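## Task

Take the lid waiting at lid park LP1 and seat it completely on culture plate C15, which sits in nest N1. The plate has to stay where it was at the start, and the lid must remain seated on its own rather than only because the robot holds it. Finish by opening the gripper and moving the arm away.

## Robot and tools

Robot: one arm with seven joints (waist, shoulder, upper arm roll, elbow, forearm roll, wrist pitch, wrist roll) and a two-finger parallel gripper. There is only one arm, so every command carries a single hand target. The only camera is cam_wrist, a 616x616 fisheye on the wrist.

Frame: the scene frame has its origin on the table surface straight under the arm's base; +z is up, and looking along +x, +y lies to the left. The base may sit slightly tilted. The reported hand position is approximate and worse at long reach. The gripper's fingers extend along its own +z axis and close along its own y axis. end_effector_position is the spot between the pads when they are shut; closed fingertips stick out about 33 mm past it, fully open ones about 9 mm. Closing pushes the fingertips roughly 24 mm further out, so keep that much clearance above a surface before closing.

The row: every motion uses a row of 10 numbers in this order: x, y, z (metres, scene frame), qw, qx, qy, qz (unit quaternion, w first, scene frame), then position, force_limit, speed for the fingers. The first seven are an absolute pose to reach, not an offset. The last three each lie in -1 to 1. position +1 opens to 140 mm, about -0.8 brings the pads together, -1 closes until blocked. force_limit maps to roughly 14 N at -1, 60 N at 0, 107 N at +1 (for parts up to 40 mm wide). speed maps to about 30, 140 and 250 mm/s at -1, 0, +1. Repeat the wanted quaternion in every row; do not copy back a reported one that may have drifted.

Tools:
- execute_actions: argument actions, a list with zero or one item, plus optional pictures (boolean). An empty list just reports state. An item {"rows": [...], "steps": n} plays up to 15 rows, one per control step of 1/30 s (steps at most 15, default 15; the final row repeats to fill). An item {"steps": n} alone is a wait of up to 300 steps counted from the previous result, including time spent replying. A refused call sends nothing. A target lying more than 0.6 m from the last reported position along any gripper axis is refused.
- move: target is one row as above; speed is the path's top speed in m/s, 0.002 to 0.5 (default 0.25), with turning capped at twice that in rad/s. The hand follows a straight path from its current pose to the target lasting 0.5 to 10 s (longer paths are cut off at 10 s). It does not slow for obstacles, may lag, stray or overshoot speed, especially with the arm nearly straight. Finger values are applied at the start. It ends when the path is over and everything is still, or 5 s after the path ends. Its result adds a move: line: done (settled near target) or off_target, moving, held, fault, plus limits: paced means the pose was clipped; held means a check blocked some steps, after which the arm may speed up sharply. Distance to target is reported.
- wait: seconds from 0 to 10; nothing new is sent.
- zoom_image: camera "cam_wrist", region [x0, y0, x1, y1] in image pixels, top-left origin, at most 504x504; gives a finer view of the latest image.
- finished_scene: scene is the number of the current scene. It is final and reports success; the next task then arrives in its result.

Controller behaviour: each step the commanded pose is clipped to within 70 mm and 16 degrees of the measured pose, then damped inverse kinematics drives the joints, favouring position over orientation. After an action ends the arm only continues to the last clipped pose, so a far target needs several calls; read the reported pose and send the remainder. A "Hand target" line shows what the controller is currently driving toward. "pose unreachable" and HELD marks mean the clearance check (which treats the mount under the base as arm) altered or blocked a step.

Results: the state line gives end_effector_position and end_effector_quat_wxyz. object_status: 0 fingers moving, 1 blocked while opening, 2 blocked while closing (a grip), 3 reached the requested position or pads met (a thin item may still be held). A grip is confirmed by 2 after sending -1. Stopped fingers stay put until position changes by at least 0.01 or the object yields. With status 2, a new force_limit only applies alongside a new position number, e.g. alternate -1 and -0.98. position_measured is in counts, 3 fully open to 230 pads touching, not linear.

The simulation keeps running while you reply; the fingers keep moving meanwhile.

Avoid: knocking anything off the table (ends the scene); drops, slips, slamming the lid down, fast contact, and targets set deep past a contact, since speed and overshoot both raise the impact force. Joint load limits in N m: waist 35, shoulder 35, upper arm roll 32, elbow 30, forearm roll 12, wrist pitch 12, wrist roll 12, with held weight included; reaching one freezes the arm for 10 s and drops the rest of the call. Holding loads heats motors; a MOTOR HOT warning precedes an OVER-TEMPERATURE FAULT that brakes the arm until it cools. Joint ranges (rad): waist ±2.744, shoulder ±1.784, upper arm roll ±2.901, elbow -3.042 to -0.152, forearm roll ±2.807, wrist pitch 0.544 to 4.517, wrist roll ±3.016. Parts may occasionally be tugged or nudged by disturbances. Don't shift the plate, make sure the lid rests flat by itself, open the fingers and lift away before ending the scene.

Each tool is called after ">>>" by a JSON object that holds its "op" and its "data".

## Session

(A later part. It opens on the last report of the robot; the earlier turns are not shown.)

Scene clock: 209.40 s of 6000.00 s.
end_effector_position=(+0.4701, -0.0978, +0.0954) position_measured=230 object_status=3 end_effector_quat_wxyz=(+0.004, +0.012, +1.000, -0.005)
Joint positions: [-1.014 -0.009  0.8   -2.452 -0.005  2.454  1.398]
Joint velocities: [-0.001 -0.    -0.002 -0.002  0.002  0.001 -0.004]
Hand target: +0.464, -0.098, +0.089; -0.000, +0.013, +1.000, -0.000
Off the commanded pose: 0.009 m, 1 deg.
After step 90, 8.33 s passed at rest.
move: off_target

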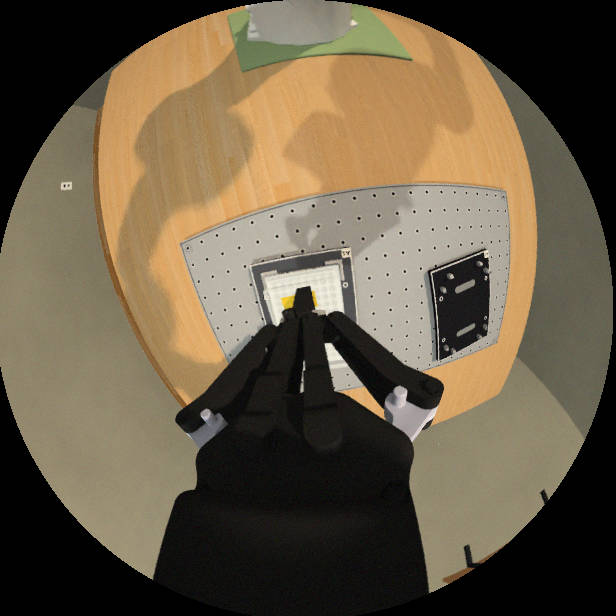

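>>> {"op": "move", "data": {"target": [0.5135, -0.0995, 0.13, 0, 0.0131, 0.9999, 0, 1, 0, 0], "speed": 0.05}}

>>> {"op": "zoom_image", "data": {"camera": "cam_wrist", "region": [225, 200, 375, 350]}}

Scene clock: 212.70 s of 6000.00 s.
end_effector_position=(+0.5153, -0.0989, +0.1309) position_measured=3 object_status=3 end_effector_quat_wxyz=(+0.005, +0.009, +1.000, +0.002)
Joint positions: [-1.001  0.071  0.8   -2.271 -0.065  2.325  1.444]
Joint velocities: [ 0.003  0.007  0.001  0.006 -0.01  -0.033  0.024]
Hand target: +0.513, -0.099, +0.130; +0.000, +0.013, +1.000, +0.001
Off the commanded pose: 0.002 m, 1 deg.
move: done

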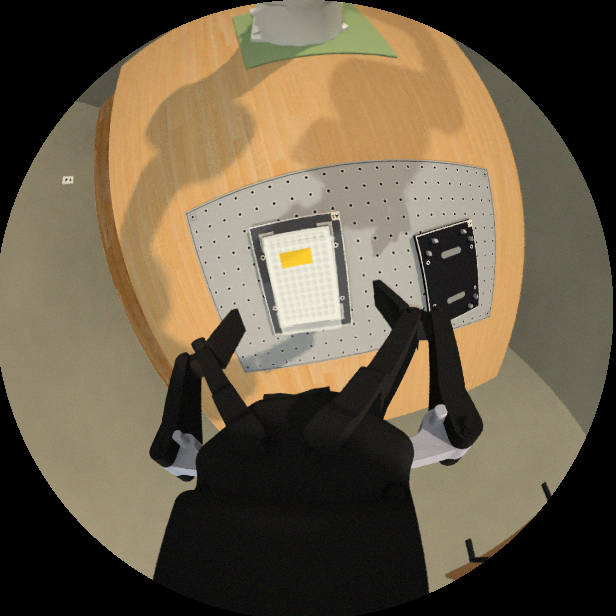

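Region (225, 200, 375, 350) of cam_wrist's 616x616 image, scaled by 3.360, with more detail than that image has.

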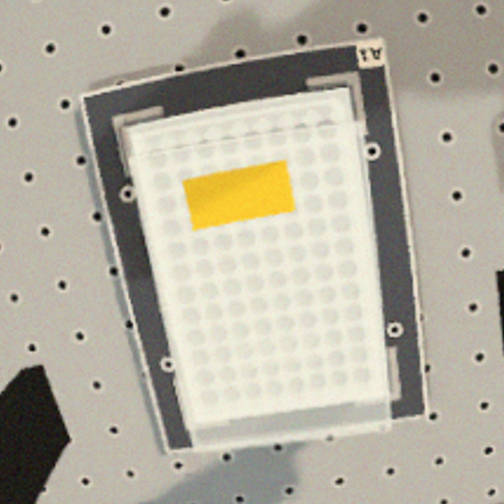

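>>> {"op": "zoom_image", "data": {"camera": "cam_wrist", "region": [245, 215, 345, 265]}}

Region (245, 215, 345, 265) of cam_wrist's 616x616 image, scaled by 5.040, with more detail than that image has.

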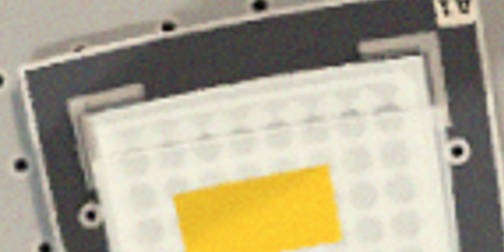

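>>> {"op": "move", "data": {"target": [0.5140, -0.1000, 0.081, 0, 0.0131, 0.9999, 0, 1, 0, 0], "speed": 0.04}}

>>> {"op": "execute_actions", "data": {"actions": [{"rows": [[0.5140, -0.1000, 0.081, 0, 0.0131, 0.9999, 0, -1, 0, -0.3]], "steps": 15}], "pictures": false}}

Scene clock: 231.27 s of 6000.00 s.
end_effector_position=(+0.5133, -0.0992, +0.0817) position_measured=3 object_status=3 end_effector_quat_wxyz=(-0.002, +0.008, +1.000, +0.002)
Joint positions: [-0.964  0.194  0.758 -2.294 -0.197  2.419  1.535]
Joint velocities: [ 0.014  0.001 -0.011  0.001 -0.009  0.015  0.033]
Hand target: +0.514, -0.100, +0.081; +0.000, +0.014, +1.000, +0.001
Off the commanded pose: 0.001 m, 1 deg.
After step 90, 14.03 s passed at rest.
move: done

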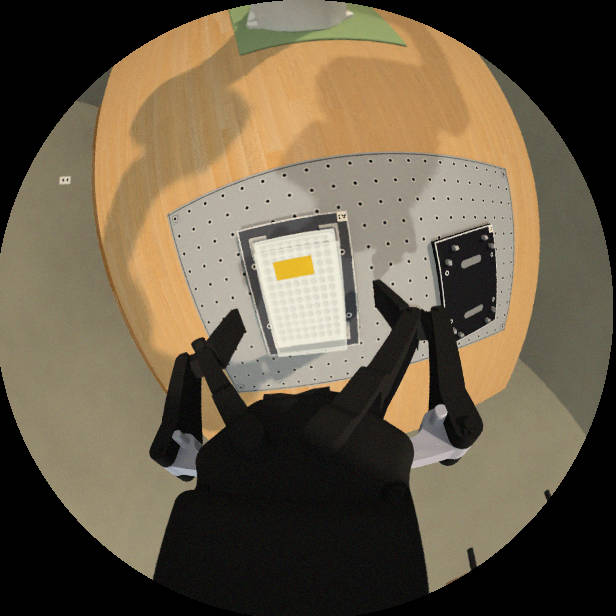

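Scene clock: 231.77 s of 6000.00 s.
end_effector_position=(+0.5138, -0.0993, +0.0816) position_measured=82 object_status=0 end_effector_quat_wxyz=(-0.001, +0.011, +1.000, +0.001)
Joint positions: [-0.961  0.194  0.755 -2.294 -0.199  2.421  1.542]
Joint velocities: [-0.     0.001 -0.002  0.001 -0.001  0.001  0.005]
Hand target: +0.514, -0.100, +0.081; +0.000, +0.013, +1.000, +0.000
Off the commanded pose: 0.001 m, 0 deg.
Steps of this call (steps 1 to 15: all 15 steps of this action). Readings (end_effector_position | what the end effector reports):
1: (+0.5134, -0.0992, +0.0817) | position_measured=3 object_status=0
2: (+0.5135, -0.0992, +0.0817) | position_measured=7 object_status=0
4: (+0.5137, -0.0992, +0.0816) | position_measured=19 object_status=0
8: (+0.5138, -0.0992, +0.0816) | position_measured=42 object_status=0
15: the state above

>>> {"op": "execute_actions", "data": {"actions": [{"rows": [[0.5140, -0.1000, 0.081, 0, 0.0131, 0.9999, 0, -1, 0, -0.3]], "steps": 15}], "pictures": false}}

Scene clock: 233.03 s of 6000.00 s.
end_effector_position=(+0.5142, -0.1004, +0.0822) position_measured=104 object_status=2 end_effector_quat_wxyz=(-0.000, +0.012, +1.000, +0.000)
Joint positions: [-0.961  0.192  0.754 -2.294 -0.2    2.422  1.544]
Joint velocities: [ 0.002 -0.    -0.001  0.001  0.     0.    -0.001]
Hand target: +0.514, -0.100, +0.081; +0.000, +0.013, +1.000, +0.000
Off the commanded pose: 0.001 m, 0 deg.
Steps of this call (steps 1 to 23: nothing new was sent; steps 24 to 38: all 15 steps of this action). Readings (end_effector_position | what the end effector reports):
24: (+0.5142, -0.1004, +0.0822) | position_measured=104 object_status=2
25: (+0.5142, -0.1004, +0.0822) | position_measured=104 object_status=2
27: (+0.5142, -0.1004, +0.0822) | position_measured=104 object_status=2
31: (+0.5142, -0.1004, +0.0822) | position_measured=104 object_status=2
38: the state above

>>> {"op": "move", "data": {"target": [0.5140, -0.1000, 0.096, 0, 0.0131, 0.9999, 0, -1, 0, 0], "speed": 0.02}}

>>> {"op": "move", "data": {"target": [0.5015, -0.0995, 0.096, 0, 0.0131, 0.9999, 0, -1, 0, 0], "speed": 0.02}}

>>> {"op": "zoom_image", "data": {"camera": "cam_wrist", "region": [220, 200, 380, 370]}}

Scene clock: 236.80 s of 6000.00 s.
end_effector_position=(+0.5144, -0.1006, +0.0950) position_measured=104 object_status=2 end_effector_quat_wxyz=(+0.001, +0.016, +1.000, -0.002)
Joint positions: [-0.97   0.159  0.766 -2.291 -0.168  2.399  1.531]
Joint velocities: [-0.004 -0.001  0.001 -0.002  0.008 -0.012 -0.014]
Hand target: +0.514, -0.100, +0.096; -0.000, +0.013, +1.000, -0.000
Off the commanded pose: 0.001 m, 0 deg.
move: done

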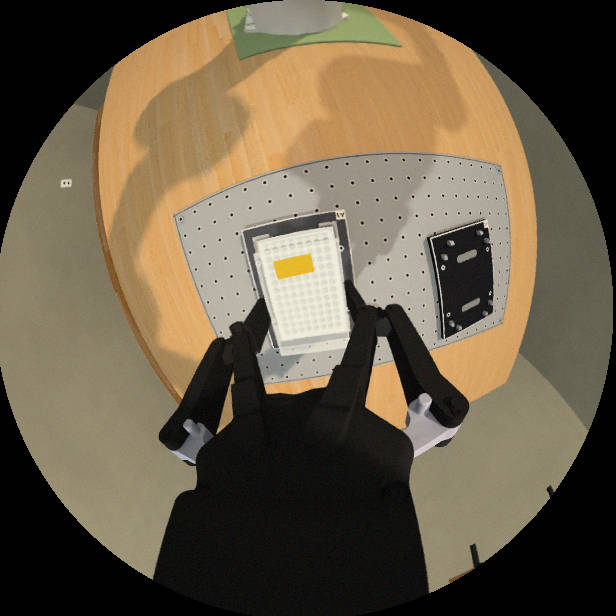

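Scene clock: 237.67 s of 6000.00 s.
end_effector_position=(+0.5008, -0.1007, +0.0957) position_measured=104 object_status=2 end_effector_quat_wxyz=(-0.002, +0.018, +1.000, -0.002)
Joint positions: [-0.987  0.117  0.777 -2.33  -0.13   2.403  1.504]
Joint velocities: [-0.005 -0.005  0.003 -0.006  0.013  0.004 -0.027]
Hand target: +0.502, -0.100, +0.096; -0.000, +0.013, +1.000, -0.000
Off the commanded pose: 0.001 m, 1 deg.
move: done

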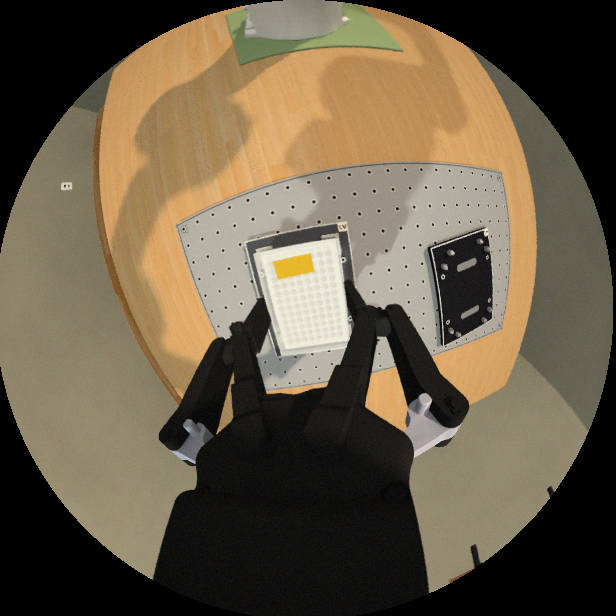

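Region (220, 200, 380, 370) of cam_wrist's 616x616 image, scaled by 2.965, with more detail than that image has; it fills the left 474 columns of this view, and the rest is white.

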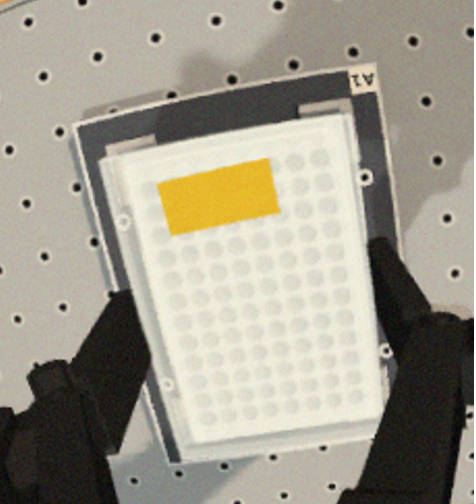

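>>> {"op": "move", "data": {"target": [0.5015, -0.0995, 0.078, 0, 0.0131, 0.9999, 0, -1, 0, 0], "speed": 0.01}}

Scene clock: 241.57 s of 6000.00 s.
end_effector_position=(+0.5028, -0.0998, +0.0806) position_measured=104 object_status=2 end_effector_quat_wxyz=(+0.001, +0.011, +1.000, +0.000)
Joint positions: [-0.98   0.158  0.767 -2.338 -0.171  2.444  1.519]
Joint velocities: [ 0.001  0.001 -0.001 -0.001 -0.004  0.006  0.011]
Hand target: +0.502, -0.099, +0.078; +0.000, +0.013, +1.000, +0.000
Off the commanded pose: 0.003 m, 0 deg.
move: done

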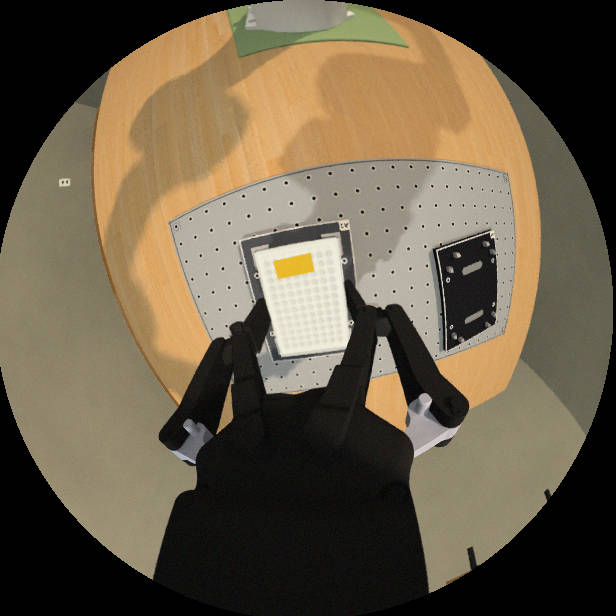

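>>> {"op": "move", "data": {"target": [0.5015, -0.0995, 0.080, 0, 0.0131, 0.9999, 0, 1, 0, -0.3], "speed": 0.01}}

>>> {"op": "move", "data": {"target": [0.5015, -0.0995, 0.105, 0, 0.0131, 0.9999, 0, -1, -1, 0], "speed": 0.03}}

>>> {"op": "move", "data": {"target": [0.5015, -0.0995, 0.086, 0, 0.0131, 0.9999, 0, -1, -1, 0], "speed": 0.008}}

Scene clock: 244.67 s of 6000.00 s.
end_effector_position=(+0.5027, -0.0998, +0.0804) position_measured=3 object_status=3 end_effector_quat_wxyz=(+0.001, +0.012, +1.000, -0.000)
Joint positions: [-0.98   0.158  0.767 -2.339 -0.172  2.445  1.522]
Joint velocities: [ 0.002  0.001  0.    -0.001 -0.    -0.    -0.   ]
Hand target: +0.502, -0.100, +0.080; -0.000, +0.013, +1.000, -0.000
Off the commanded pose: 0.001 m, 0 deg.
move: done

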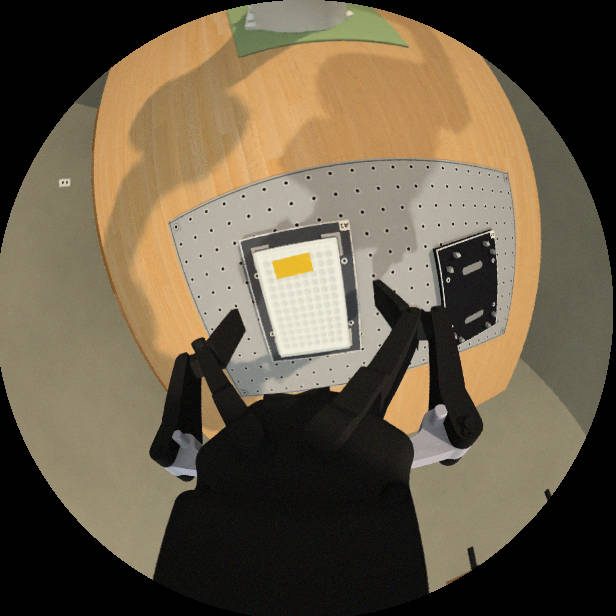

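Scene clock: 245.90 s of 6000.00 s.
end_effector_position=(+0.5017, -0.1001, +0.1041) position_measured=230 object_status=3 end_effector_quat_wxyz=(+0.001, +0.016, +1.000, -0.002)
Joint positions: [-0.993  0.092  0.784 -2.329 -0.102  2.392  1.481]
Joint velocities: [-0.    -0.002 -0.    -0.     0.005 -0.007 -0.015]
Hand target: +0.501, -0.100, +0.105; -0.000, +0.013, +1.000, -0.000
Off the commanded pose: 0.001 m, 0 deg.
move: done

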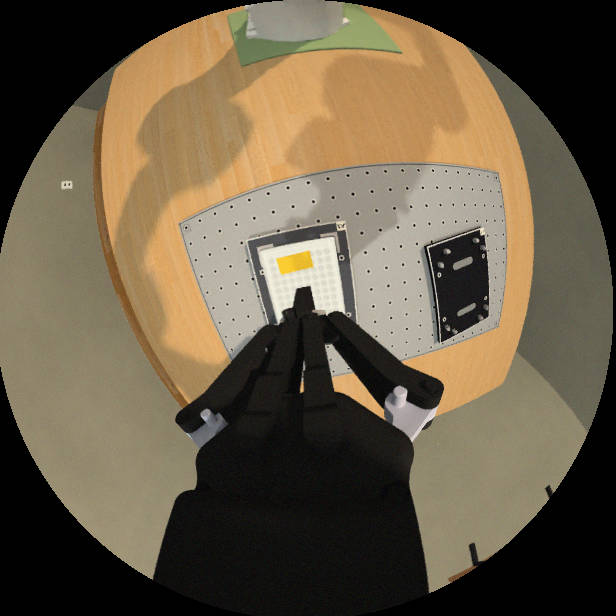

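Scene clock: 248.37 s of 6000.00 s.
end_effector_position=(+0.5019, -0.0988, +0.0912) position_measured=230 object_status=3 end_effector_quat_wxyz=(-0.001, +0.010, +1.000, -0.002)
Joint positions: [-0.989  0.129  0.782 -2.334 -0.145  2.417  1.503]
Joint velocities: [ 0.001 -0.     0.     0.    -0.003 -0.     0.007]
Hand target: +0.502, -0.099, +0.086; +0.000, +0.013, +1.000, +0.000
Off the commanded pose: 0.005 m, 0 deg.
move: off_target

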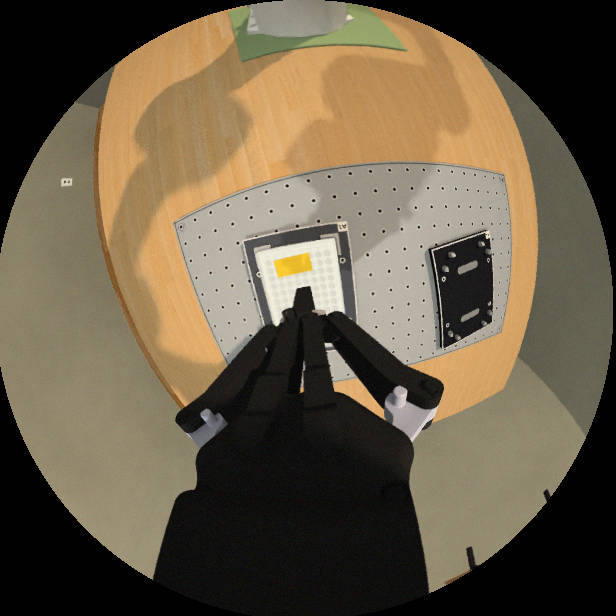

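>>> {"op": "move", "data": {"target": [0.4585, -0.098, 0.100, 0, 0.0131, 0.9999, 0, -1, -1, 0], "speed": 0.04}}

>>> {"op": "move", "data": {"target": [0.4585, -0.098, 0.087, 0, 0.0131, 0.9999, 0, -1, -1, 0], "speed": 0.008}}

Scene clock: 251.73 s of 6000.00 s.
end_effector_position=(+0.4579, -0.0991, +0.0995) position_measured=230 object_status=3 end_effector_quat_wxyz=(-0.003, +0.021, +1.000, -0.003)
Joint positions: [-1.006 -0.05   0.786 -2.471  0.041  2.428  1.374]
Joint velocities: [-0.001 -0.006 -0.003 -0.005  0.025  0.002 -0.061]
Hand target: +0.458, -0.099, +0.099; -0.001, +0.012, +1.000, -0.002
Off the commanded pose: 0.001 m, 1 deg.
move: done

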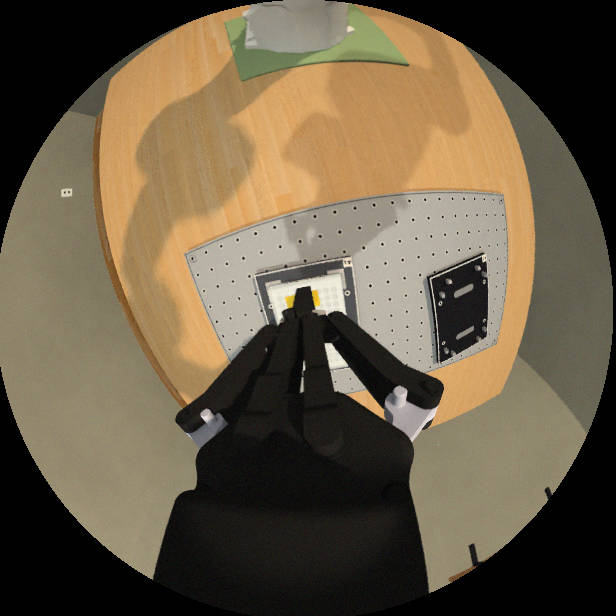

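Scene clock: 253.53 s of 6000.00 s.
end_effector_position=(+0.4586, -0.0973, +0.0908) position_measured=230 object_status=3 end_effector_quat_wxyz=(-0.001, +0.015, +1.000, -0.000)
Joint positions: [-1.006 -0.025  0.786 -2.478  0.025  2.455  1.374]
Joint velocities: [ 0.001 -0.001  0.     0.001 -0.003 -0.     0.001]
Hand target: +0.459, -0.098, +0.087; +0.000, +0.013, +1.000, +0.000
Off the commanded pose: 0.004 m, 0 deg.
move: off_target

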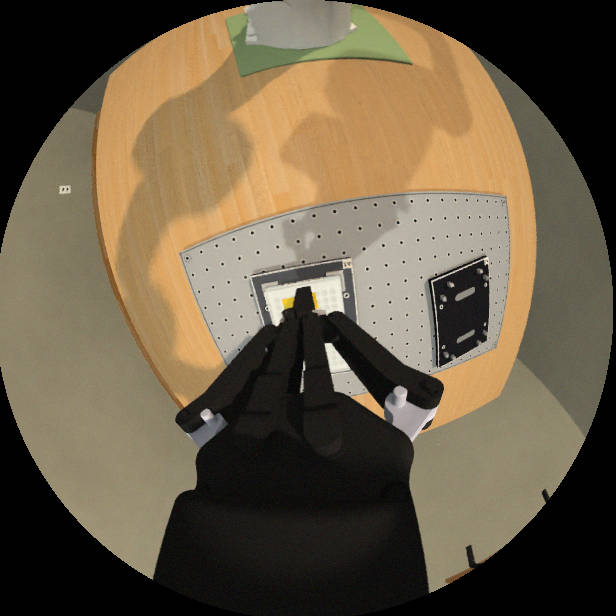

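The near end makes contact at 0.0908, against 0.0950 before, and the centre reads 0.0912. The lid is now level and seated, so I'll move the arm clear.

>>> {"op": "move", "data": {"target": [0.48, -0.05, 0.25, 0, 0.0131, 0.9999, 0, 1, 0, 0], "speed": 0.1}}

Scene clock: 257.13 s of 6000.00 s.
end_effector_position=(+0.4790, -0.0505, +0.2487) position_measured=3 object_status=3 end_effector_quat_wxyz=(-0.001, +0.008, +1.000, -0.003)
Joint positions: [-0.907 -0.288  0.738 -2.238  0.204  2.011  1.323]
Joint velocities: [ 0.001  0.    -0.001  0.    -0.    -0.011  0.001]
Hand target: +0.478, -0.050, +0.250; -0.002, +0.011, +1.000, -0.001
Off the commanded pose: 0.002 m, 1 deg.
move: done

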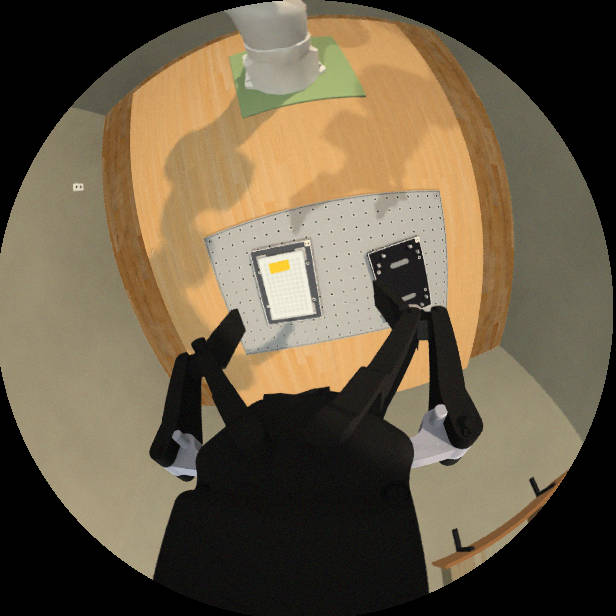

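>>> {"op": "zoom_image", "data": {"camera": "cam_wrist", "region": [230, 220, 350, 340]}}

Region (230, 220, 350, 340) of cam_wrist's 616x616 image, scaled by 4.200, with more detail than that image has.

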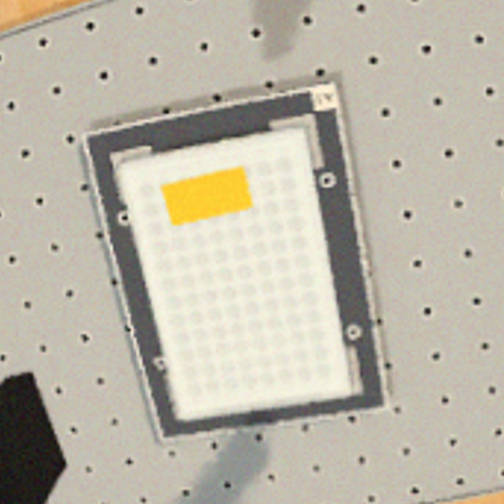

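The image shows an even black frame all the way round, so the lid is fully seated.

>>> {"op": "finished_scene", "data": {"scene": 2}}

The scene is finished: the task was done.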